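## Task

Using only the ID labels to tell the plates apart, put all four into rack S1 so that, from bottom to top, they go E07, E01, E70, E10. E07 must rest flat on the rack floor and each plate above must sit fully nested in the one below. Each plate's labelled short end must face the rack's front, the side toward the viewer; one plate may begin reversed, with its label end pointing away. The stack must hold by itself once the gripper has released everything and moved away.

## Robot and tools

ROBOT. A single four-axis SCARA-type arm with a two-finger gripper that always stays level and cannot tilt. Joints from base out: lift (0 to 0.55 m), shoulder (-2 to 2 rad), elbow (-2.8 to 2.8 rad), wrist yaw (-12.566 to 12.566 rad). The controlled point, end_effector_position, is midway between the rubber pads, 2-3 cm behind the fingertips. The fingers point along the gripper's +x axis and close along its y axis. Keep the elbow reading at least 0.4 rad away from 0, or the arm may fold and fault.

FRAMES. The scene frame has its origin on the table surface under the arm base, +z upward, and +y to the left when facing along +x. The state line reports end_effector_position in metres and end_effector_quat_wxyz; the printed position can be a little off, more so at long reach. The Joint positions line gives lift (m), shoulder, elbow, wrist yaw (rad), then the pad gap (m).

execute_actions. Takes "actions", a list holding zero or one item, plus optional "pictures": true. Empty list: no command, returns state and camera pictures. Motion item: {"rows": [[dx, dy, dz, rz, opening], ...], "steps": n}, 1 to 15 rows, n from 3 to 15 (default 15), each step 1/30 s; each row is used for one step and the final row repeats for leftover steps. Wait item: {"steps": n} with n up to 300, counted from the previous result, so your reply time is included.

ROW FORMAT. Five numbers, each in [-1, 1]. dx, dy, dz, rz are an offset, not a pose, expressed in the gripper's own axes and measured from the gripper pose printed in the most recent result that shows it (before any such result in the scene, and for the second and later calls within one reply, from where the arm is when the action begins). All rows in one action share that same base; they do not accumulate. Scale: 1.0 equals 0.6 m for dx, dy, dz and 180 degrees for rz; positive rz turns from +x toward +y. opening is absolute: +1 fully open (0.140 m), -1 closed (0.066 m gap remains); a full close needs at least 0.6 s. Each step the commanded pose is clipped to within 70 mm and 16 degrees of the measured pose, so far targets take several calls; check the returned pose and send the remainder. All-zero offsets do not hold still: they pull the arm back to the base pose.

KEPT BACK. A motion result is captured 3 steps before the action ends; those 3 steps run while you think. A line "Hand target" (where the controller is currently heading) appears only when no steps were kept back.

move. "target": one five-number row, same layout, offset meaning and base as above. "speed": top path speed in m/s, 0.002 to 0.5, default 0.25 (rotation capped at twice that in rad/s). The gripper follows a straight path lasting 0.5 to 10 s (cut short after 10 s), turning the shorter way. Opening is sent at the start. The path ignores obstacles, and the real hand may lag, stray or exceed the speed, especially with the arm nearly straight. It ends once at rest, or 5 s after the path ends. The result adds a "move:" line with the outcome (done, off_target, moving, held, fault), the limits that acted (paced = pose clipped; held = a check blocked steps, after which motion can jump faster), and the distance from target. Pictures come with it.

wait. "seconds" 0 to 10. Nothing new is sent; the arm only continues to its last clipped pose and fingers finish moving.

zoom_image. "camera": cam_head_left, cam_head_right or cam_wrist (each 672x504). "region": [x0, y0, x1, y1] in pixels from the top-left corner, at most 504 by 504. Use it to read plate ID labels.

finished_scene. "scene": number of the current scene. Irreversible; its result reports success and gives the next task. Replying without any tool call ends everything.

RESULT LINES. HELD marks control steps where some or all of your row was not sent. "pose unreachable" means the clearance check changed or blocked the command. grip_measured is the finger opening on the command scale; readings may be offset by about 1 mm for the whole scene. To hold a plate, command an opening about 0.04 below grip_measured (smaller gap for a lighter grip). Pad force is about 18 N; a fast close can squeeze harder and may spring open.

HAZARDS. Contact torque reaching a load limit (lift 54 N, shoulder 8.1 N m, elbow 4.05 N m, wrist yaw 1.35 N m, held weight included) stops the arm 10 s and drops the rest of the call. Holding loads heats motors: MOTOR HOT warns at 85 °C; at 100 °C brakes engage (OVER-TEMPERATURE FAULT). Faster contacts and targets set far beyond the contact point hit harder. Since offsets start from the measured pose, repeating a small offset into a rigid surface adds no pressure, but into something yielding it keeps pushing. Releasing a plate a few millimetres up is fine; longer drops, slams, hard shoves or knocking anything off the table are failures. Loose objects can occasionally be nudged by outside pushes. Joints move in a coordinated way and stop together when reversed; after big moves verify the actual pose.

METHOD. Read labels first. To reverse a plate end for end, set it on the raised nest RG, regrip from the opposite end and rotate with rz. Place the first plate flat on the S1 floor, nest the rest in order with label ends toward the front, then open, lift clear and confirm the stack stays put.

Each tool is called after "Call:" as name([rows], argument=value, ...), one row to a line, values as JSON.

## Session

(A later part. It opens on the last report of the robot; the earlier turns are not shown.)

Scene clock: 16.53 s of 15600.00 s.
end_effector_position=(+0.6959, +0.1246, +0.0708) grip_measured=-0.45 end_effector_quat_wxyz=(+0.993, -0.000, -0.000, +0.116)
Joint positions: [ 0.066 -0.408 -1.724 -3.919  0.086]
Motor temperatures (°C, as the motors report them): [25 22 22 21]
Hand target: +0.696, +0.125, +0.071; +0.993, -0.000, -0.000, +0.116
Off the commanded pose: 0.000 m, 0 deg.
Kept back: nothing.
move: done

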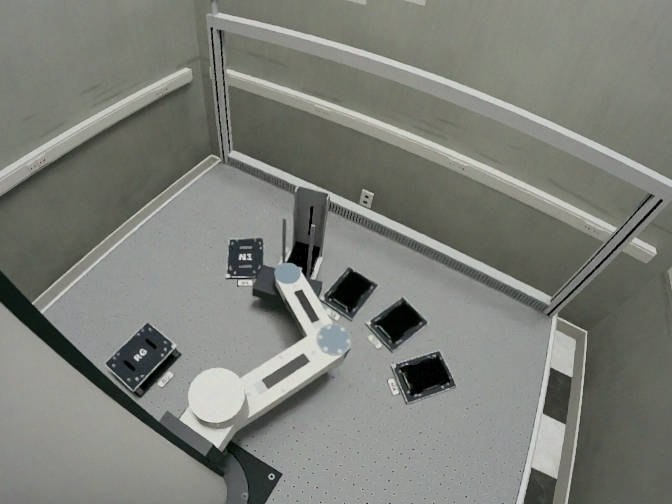

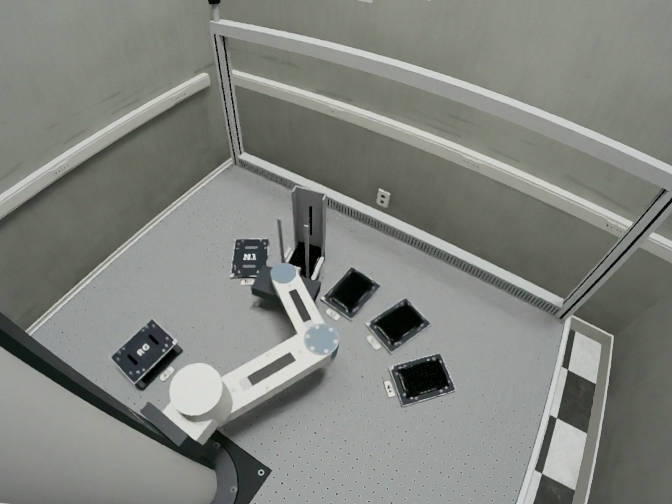

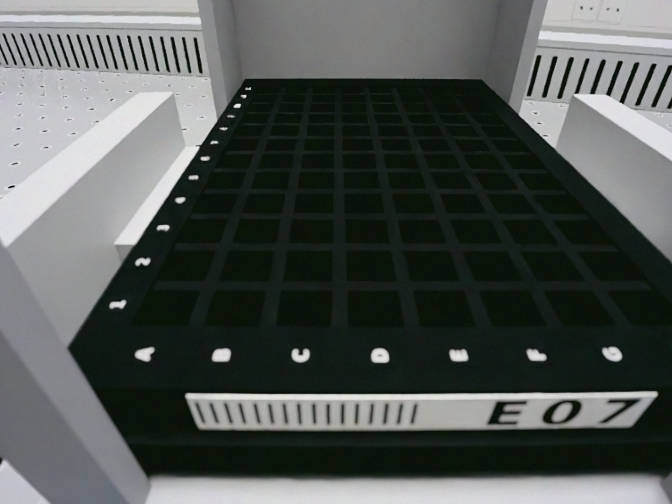

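Call:
move(target=[0,0,-0.0067,0,-0.53], speed=0.012)

Call:
move(target=[0,0,0,0,0.2])

Call:
move(target=[-0.183,0,0.03,0,0.2], speed=0.3)

Call:
move(target=[-0.013,-0.2325,0,-0.1017,0.2], speed=0.3)

Call:
move(target=[0.142,0,-0.0488,0,0.2], speed=0.25)

Scene clock: 17.47 s of 15600.00 s.
end_effector_position=(+0.6959, +0.1246, +0.0669) grip_measured=-0.45 end_effector_quat_wxyz=(+0.993, -0.000, -0.000, +0.116)
Joint positions: [ 0.062 -0.408 -1.724 -3.919  0.086]
Motor temperatures (°C, as the motors report them): [25 22 22 21]
Hand target: +0.696, +0.125, +0.067; +0.993, -0.000, -0.000, +0.116
Off the commanded pose: 0.000 m, 0 deg.
Kept back: nothing.
move: done

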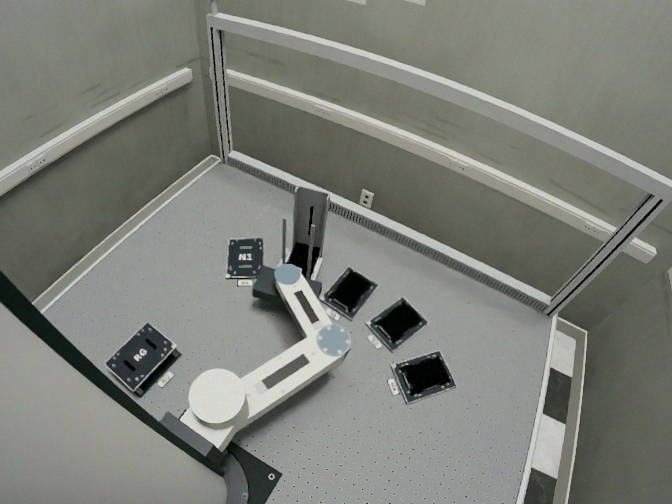

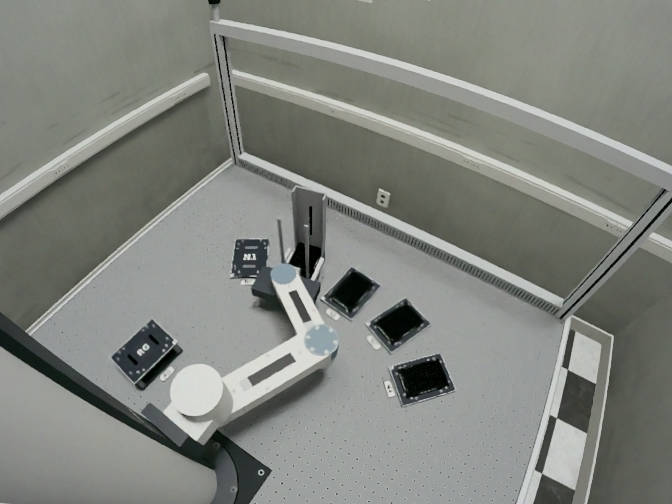

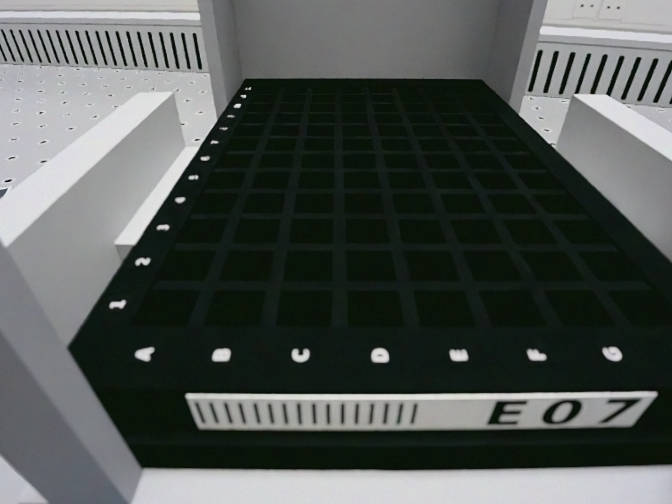

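Scene clock: 17.97 s of 15600.00 s.
end_effector_position=(+0.6959, +0.1246, +0.0669) grip_measured=+0.20 end_effector_quat_wxyz=(+0.993, -0.000, -0.000, +0.116)
Joint positions: [ 0.062 -0.408 -1.724 -3.919  0.11 ]
Motor temperatures (°C, as the motors report them): [25 22 22 21]
Hand target: +0.696, +0.125, +0.067; +0.993, -0.000, -0.000, +0.116
Off the commanded pose: 0.000 m, 0 deg.
Kept back: nothing.
move: done

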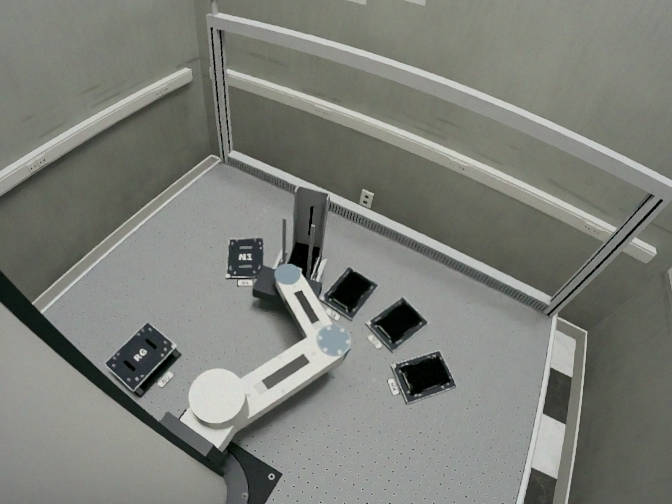

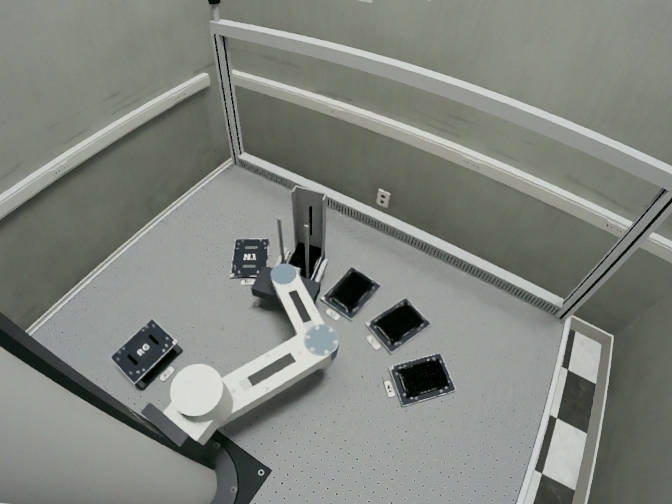

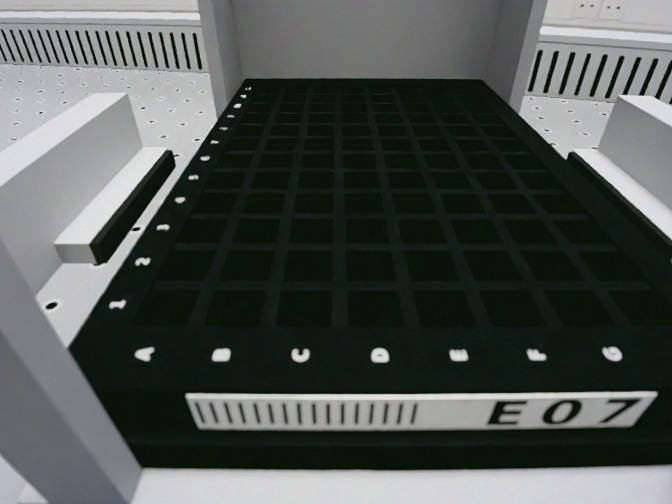

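Scene clock: 18.73 s of 15600.00 s.
end_effector_position=(+0.5890, +0.0992, +0.0849) grip_measured=+0.20 end_effector_quat_wxyz=(+0.993, -0.000, -0.000, +0.116)
Joint positions: [ 0.08  -0.64  -1.155 -4.256  0.11 ]
Motor temperatures (°C, as the motors report them): [25 22 22 21]
Hand target: +0.589, +0.099, +0.085; +0.993, -0.000, -0.000, +0.116
Off the commanded pose: 0.000 m, 0 deg.
Kept back: nothing.
move: done

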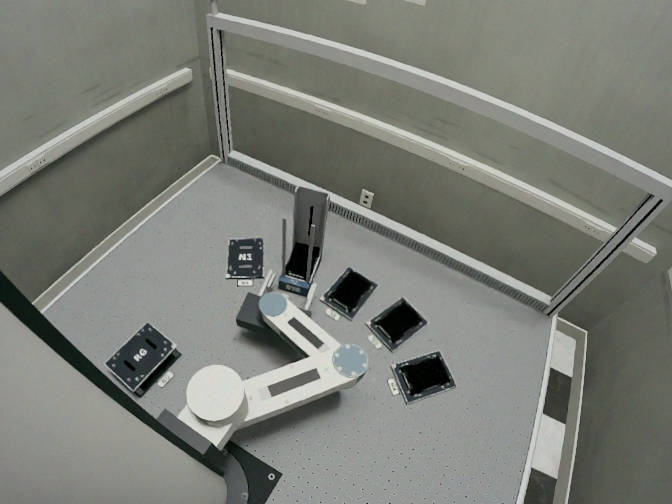

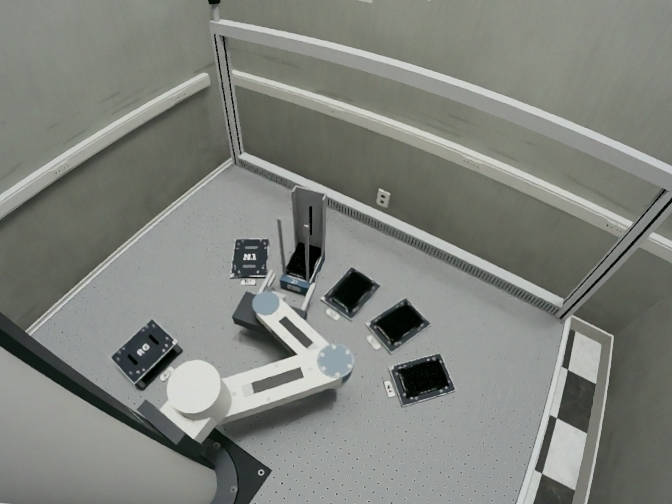

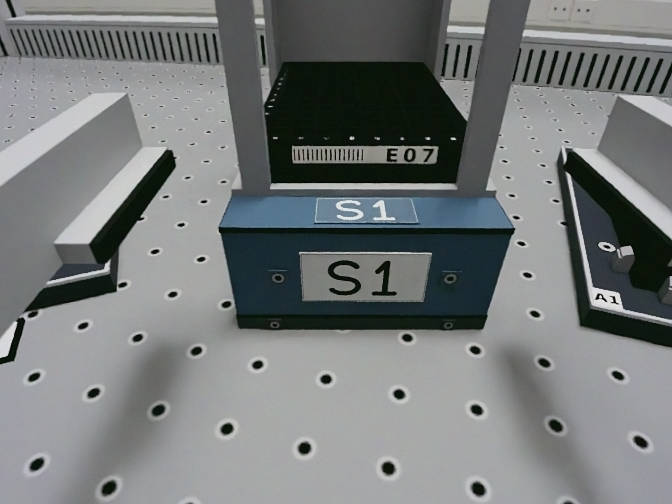

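Scene clock: 19.63 s of 15600.00 s.
end_effector_position=(+0.6138, -0.0385, +0.0849) grip_measured=+0.20 end_effector_quat_wxyz=(+0.999, -0.000, -0.000, -0.043)
Joint positions: [ 0.08  -0.938 -1.224 -4.209  0.11 ]
Motor temperatures (°C, as the motors report them): [25 22 22 21]
Hand target: +0.614, -0.038, +0.085; +0.999, -0.000, -0.000, -0.043
Off the commanded pose: 0.000 m, 0 deg.
Kept back: nothing.
move: done

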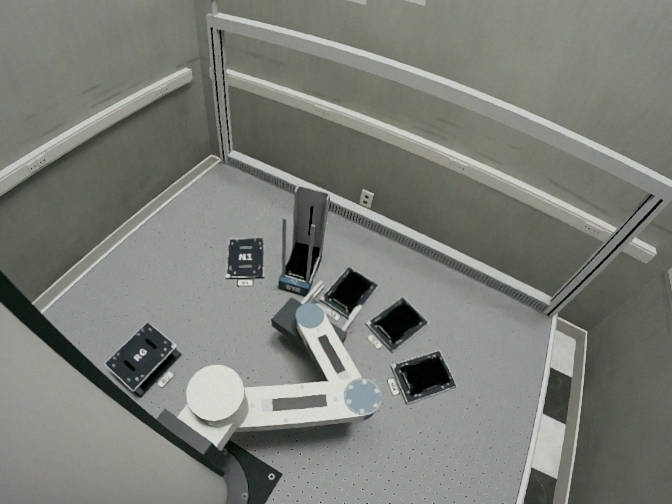

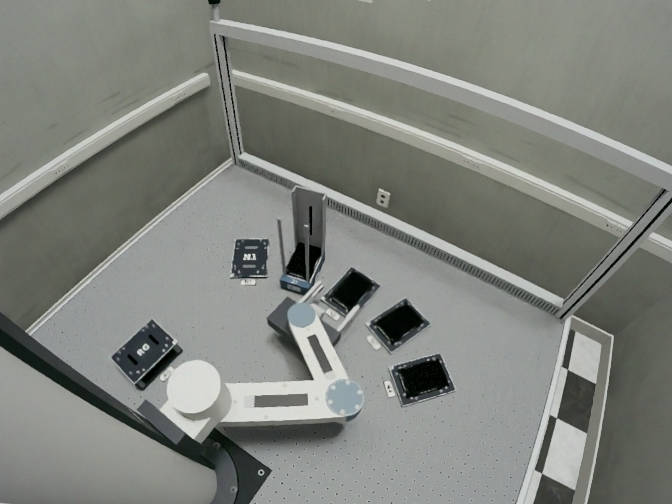

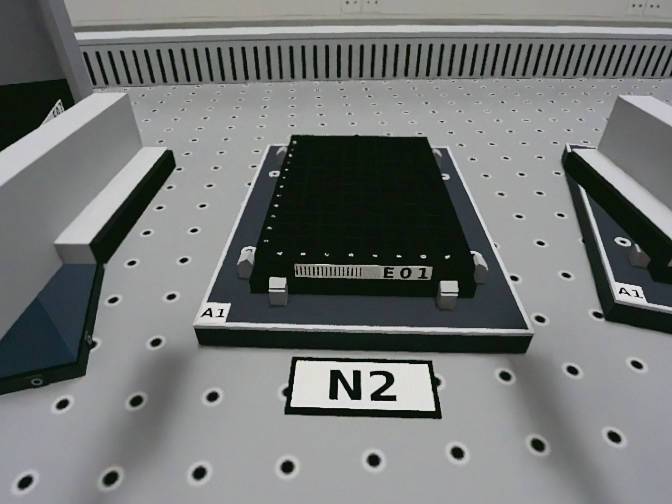

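Scene clock: 20.40 s of 15600.00 s.
end_effector_position=(+0.6986, -0.0459, +0.0556) grip_measured=+0.20 end_effector_quat_wxyz=(+0.999, -0.000, -0.000, -0.044)
Joint positions: [ 0.051 -0.756 -1.666 -3.949  0.11 ]
Motor temperatures (°C, as the motors report them): [25 22 22 21]
Hand target: +0.699, -0.046, +0.056; +0.999, -0.000, -0.000, -0.043
Off the commanded pose: 0.000 m, 0 deg.
Kept back: nothing.
move: done

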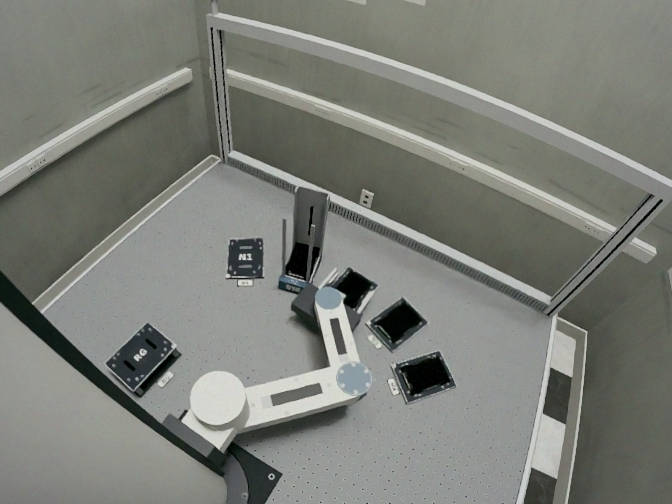

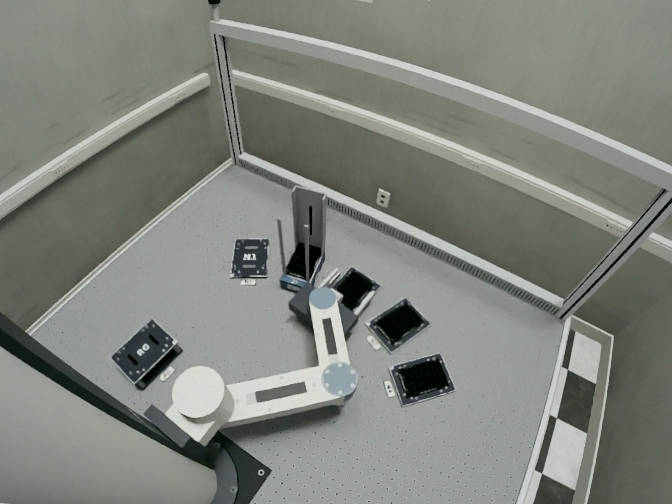

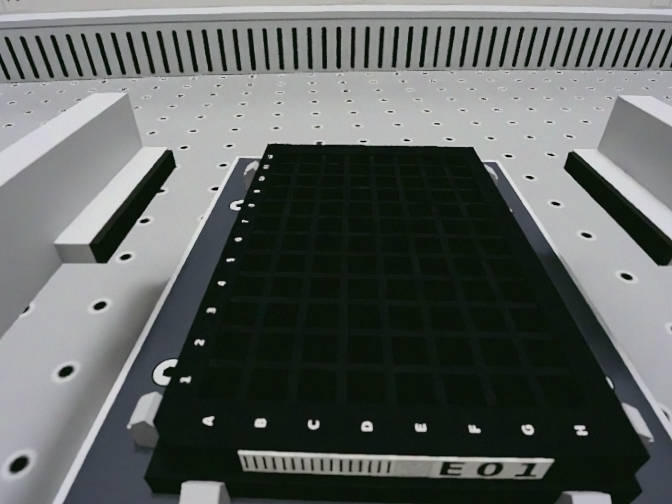

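Call:
move(target=[0.0112,-0.003,-0.0452,-0.012,-0.15], speed=0.06)

Scene clock: 21.33 s of 15600.00 s.
end_effector_position=(+0.7052, -0.0483, +0.0285) grip_measured=-0.15 end_effector_quat_wxyz=(+0.998, -0.000, -0.000, -0.062)
Joint positions: [ 0.023 -0.73  -1.705 -3.973  0.097]
Motor temperatures (°C, as the motors report them): [25 22 22 21]
Hand target: +0.705, -0.048, +0.028; +0.998, -0.000, -0.000, -0.063
Off the commanded pose: 0.000 m, 0 deg.
Kept back: nothing.
move: done

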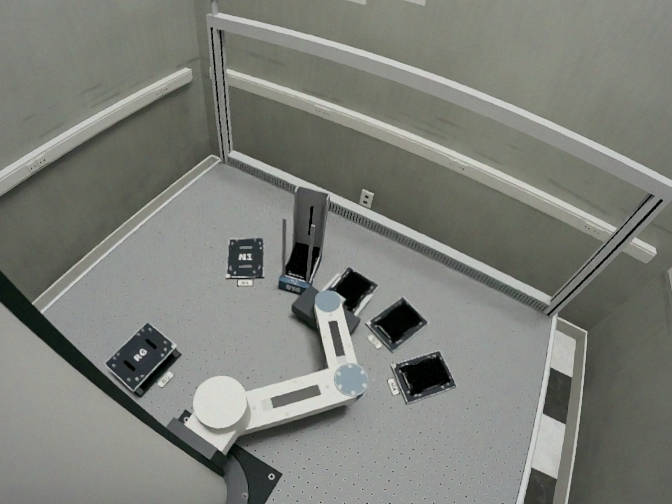

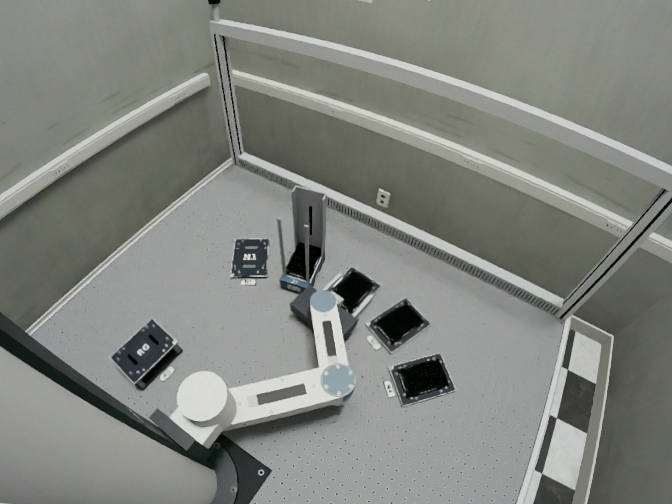

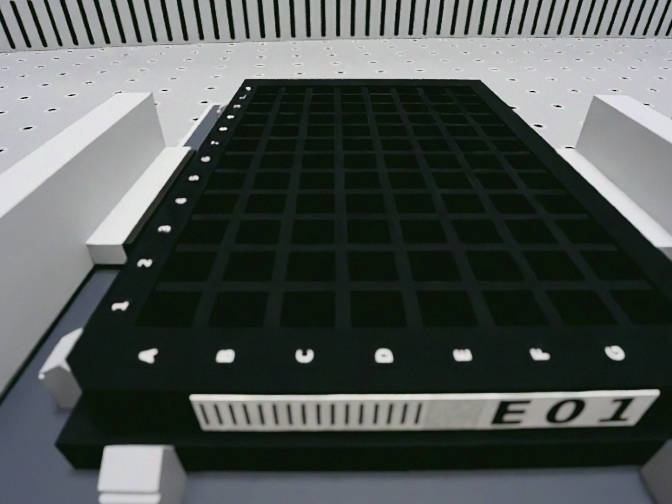

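Call:
move(target=[0,0,0,0,-0.53])

Call:
move(target=[0,0,0.49,0,-0.53], speed=0.35)

Call:
move(target=[-0.0513,0.2837,0,0.1129,-0.53], speed=0.25)

Scene clock: 22.27 s of 15600.00 s.
end_effector_position=(+0.7052, -0.0483, +0.0285) grip_measured=-0.45 end_effector_quat_wxyz=(+0.998, -0.000, -0.000, -0.062)
Joint positions: [ 0.023 -0.73  -1.705 -3.973  0.086]
Motor temperatures (°C, as the motors report them): [25 22 22 21]
Hand target: +0.705, -0.048, +0.028; +0.998, -0.000, -0.000, -0.062
Off the commanded pose: 0.000 m, 0 deg.
Kept back: nothing.
move: done

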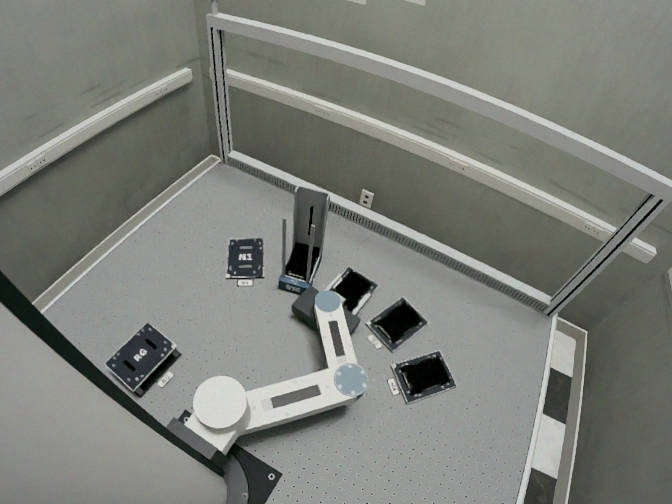

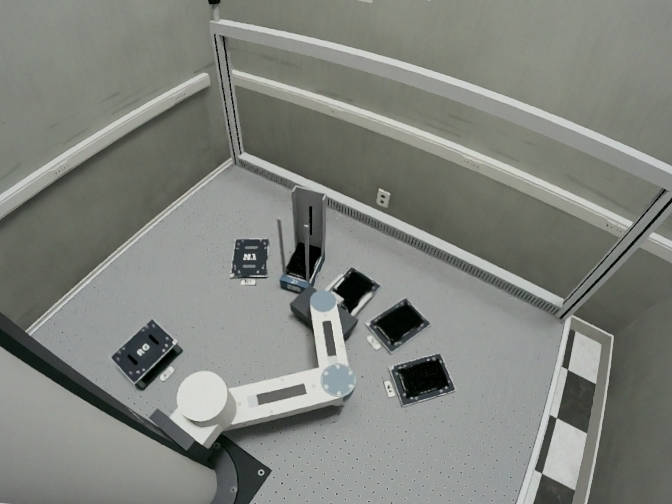

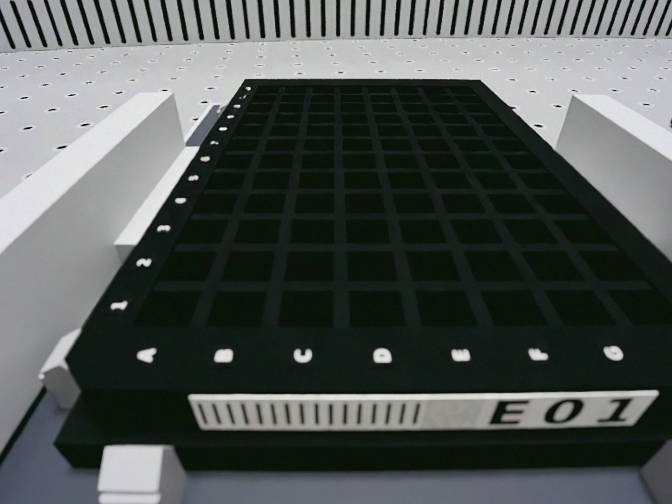

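Scene clock: 23.60 s of 15600.00 s.
end_effector_position=(+0.7052, -0.0483, +0.3225) grip_measured=-0.45 end_effector_quat_wxyz=(+0.998, -0.000, -0.000, -0.062)
Joint positions: [ 0.317 -0.73  -1.705 -3.973  0.086]
Motor temperatures (°C, as the motors report them): [25 22 22 21]
Hand target: +0.705, -0.048, +0.322; +0.998, -0.000, -0.000, -0.062
Off the commanded pose: 0.000 m, 0 deg.
Kept back: nothing.
move: done

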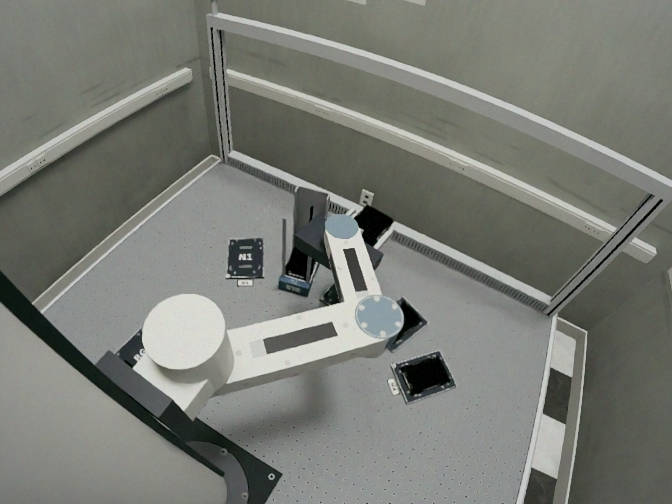

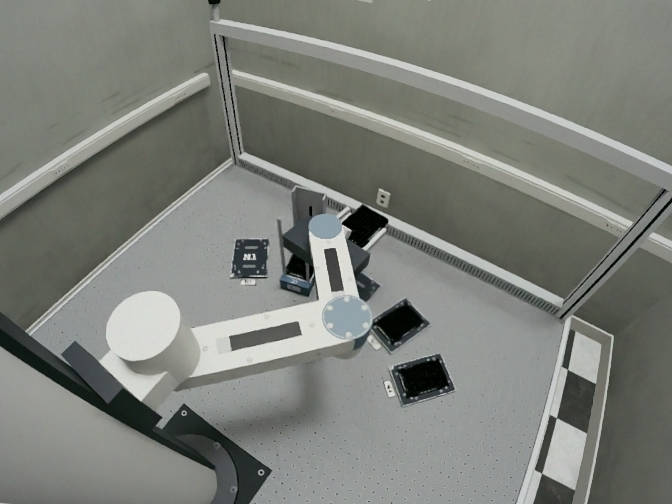

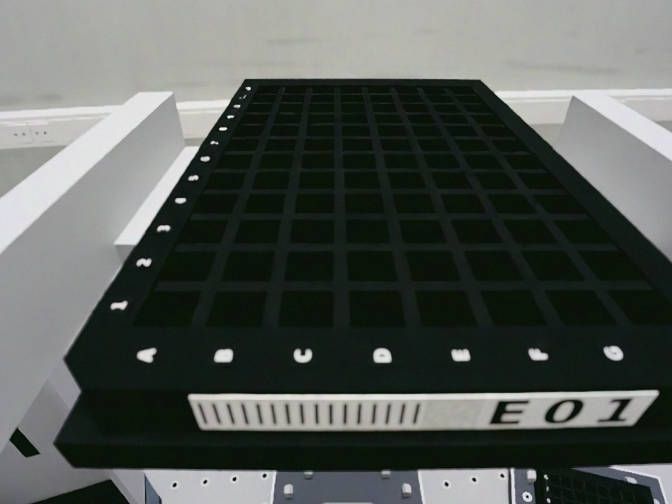

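Scene clock: 24.67 s of 15600.00 s.
end_effector_position=(+0.6957, +0.1247, +0.3225) grip_measured=-0.45 end_effector_quat_wxyz=(+0.993, -0.000, -0.000, +0.115)
Joint positions: [ 0.317 -0.407 -1.723 -3.923  0.086]
Motor temperatures (°C, as the motors report them): [25 22 22 21]
Hand target: +0.696, +0.124, +0.322; +0.993, -0.000, -0.000, +0.115
Off the commanded pose: 0.000 m, 0 deg.
Kept back: nothing.
move: done

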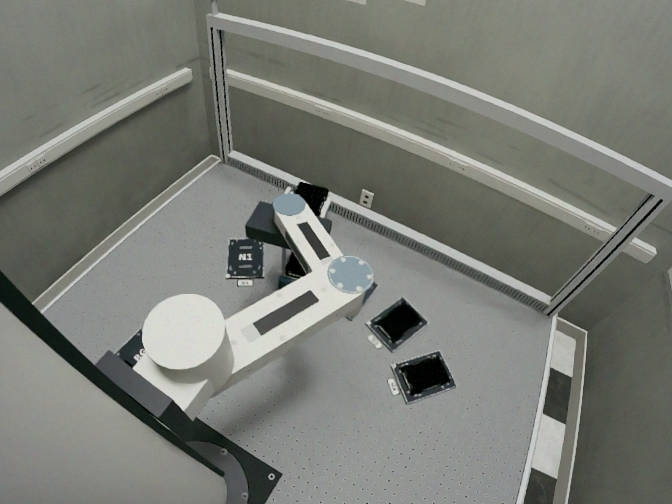

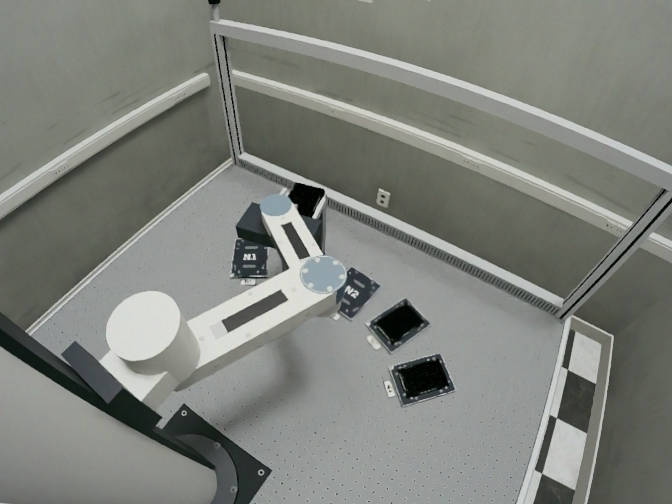

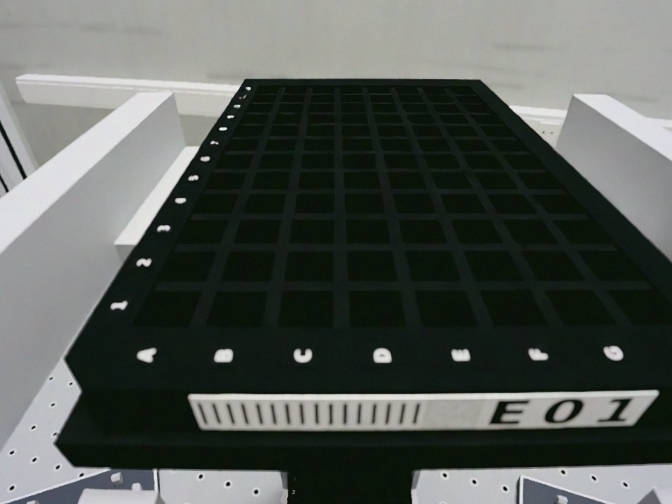

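Call:
move(target=[0.0002,-0.0005,-0.0142,-0.0004,-0.53], speed=0.015)

Scene clock: 25.70 s of 15600.00 s.
end_effector_position=(+0.6958, +0.1245, +0.3139) grip_measured=-0.45 end_effector_quat_wxyz=(+0.993, -0.000, -0.000, +0.115)
Joint positions: [ 0.309 -0.407 -1.723 -3.923  0.086]
Motor temperatures (°C, as the motors report them): [25 22 22 21]
Hand target: +0.696, +0.124, +0.314; +0.993, -0.000, -0.000, +0.114
Off the commanded pose: 0.000 m, 0 deg.
Kept back: nothing.
move: done

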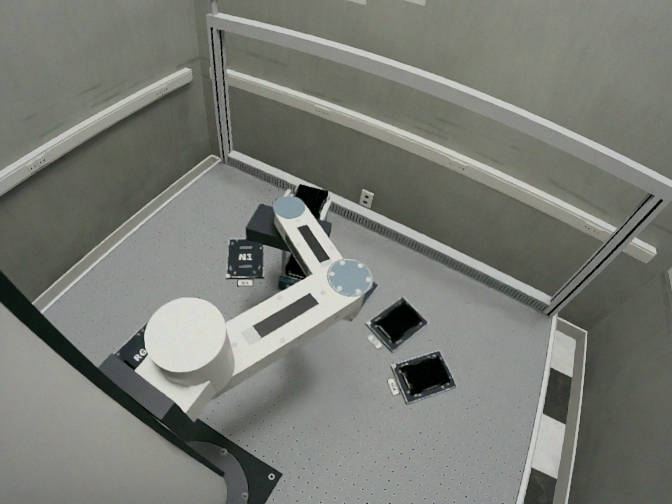

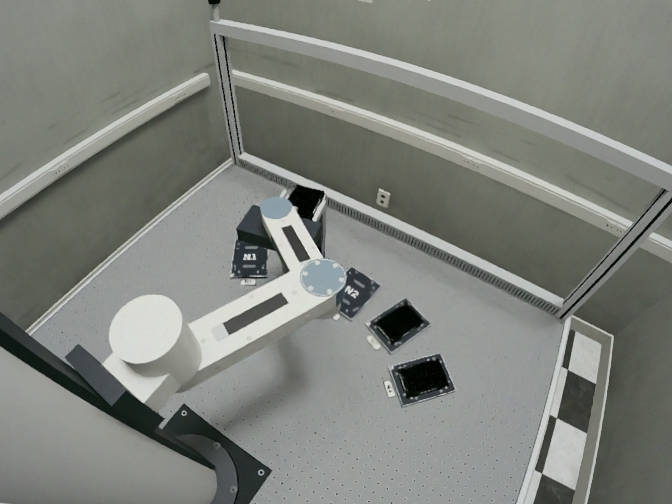

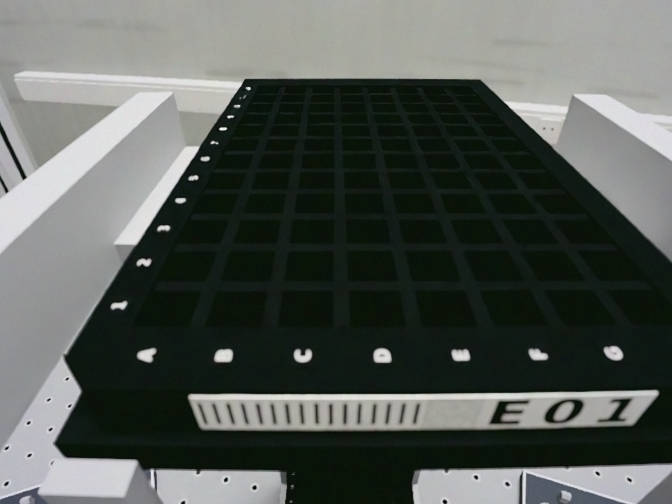

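Call:
move(target=[0,0,-0.3825,0,-0.53], speed=0.25)

Call:
move(target=[0,0,-0.007,0,-0.53], speed=0.012)

Call:
zoom_image(camera="cam_head_left", region=[355,290,465,410])

Scene clock: 27.27 s of 15600.00 s.
end_effector_position=(+0.6958, +0.1245, +0.0844) grip_measured=-0.45 end_effector_quat_wxyz=(+0.993, -0.000, -0.000, +0.115)
Joint positions: [ 0.079 -0.407 -1.723 -3.923  0.086]
Motor temperatures (°C, as the motors report them): [25 22 22 21]
Hand target: +0.696, +0.124, +0.084; +0.993, -0.000, -0.000, +0.115
Off the commanded pose: 0.000 m, 0 deg.
Kept back: nothing.
move: done

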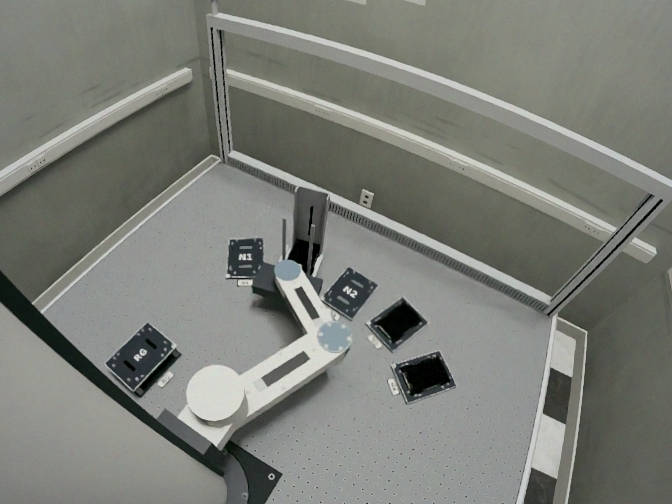

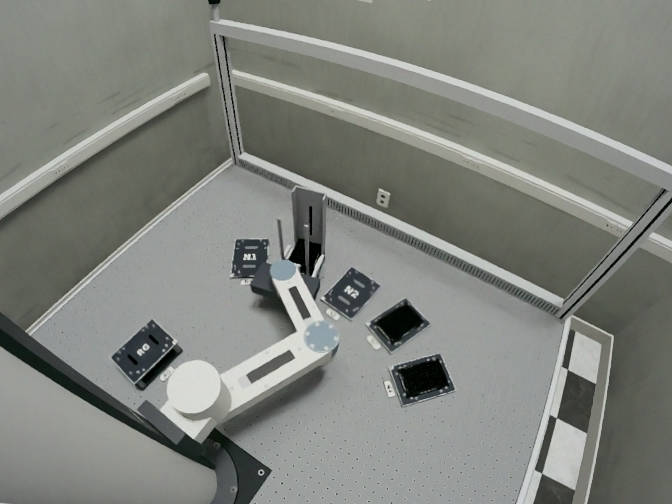

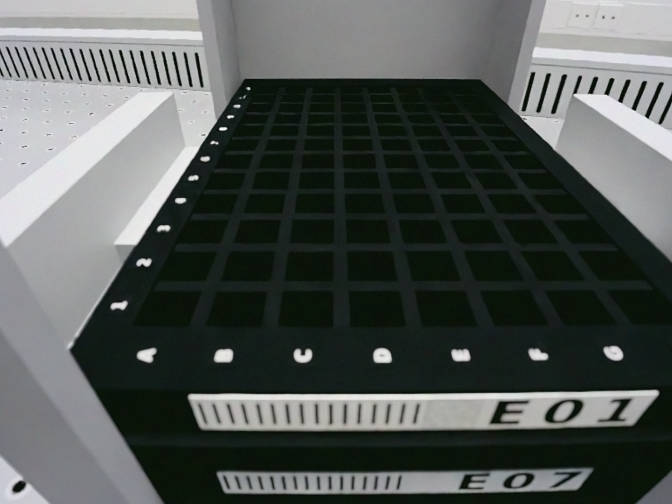

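Scene clock: 27.97 s of 15600.00 s.
end_effector_position=(+0.6958, +0.1245, +0.0801) grip_measured=-0.45 end_effector_quat_wxyz=(+0.993, -0.000, -0.000, +0.115)
Joint positions: [ 0.075 -0.407 -1.723 -3.923  0.086]
Motor temperatures (°C, as the motors report them): [25 22 22 21]
Hand target: +0.696, +0.124, +0.080; +0.993, -0.000, -0.000, +0.115
Off the commanded pose: 0.000 m, 0 deg.
Kept back: nothing.
move: done

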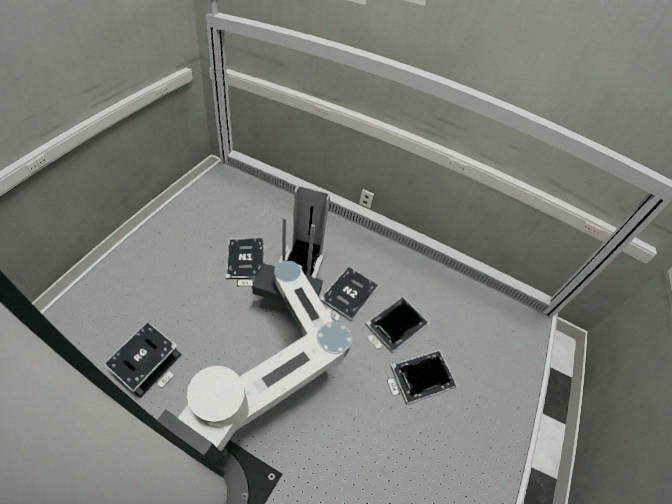

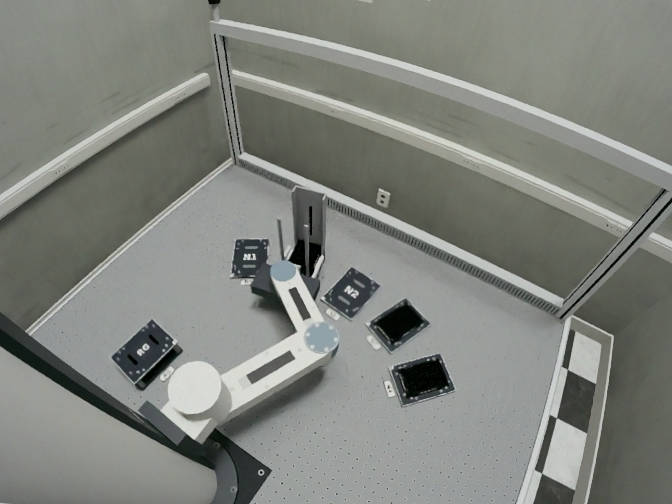

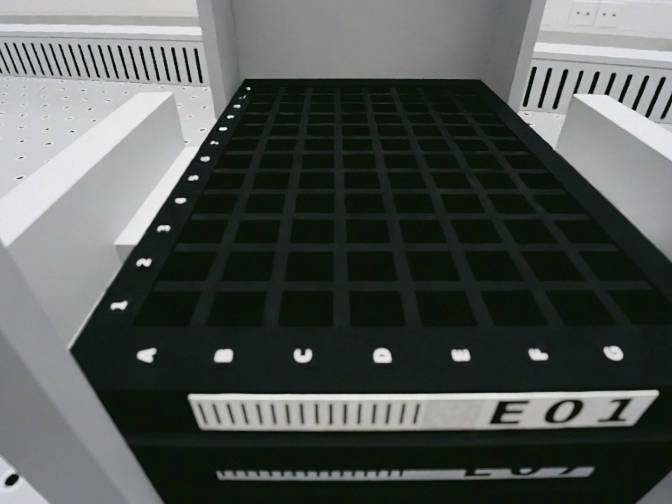

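Region (355, 290, 465, 410) of cam_head_left's 672x504 image, scaled by 4.200, with more detail than that image has; it fills the left 462 columns of this view, and the rest is white.

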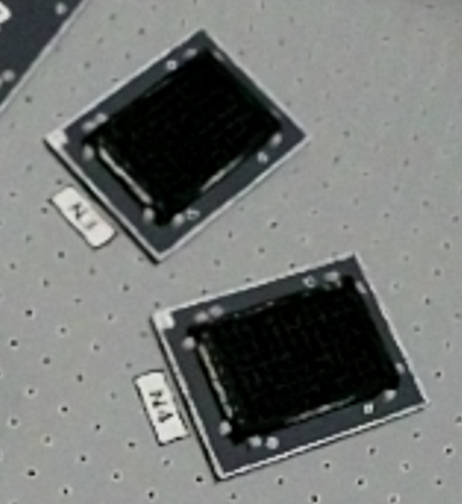

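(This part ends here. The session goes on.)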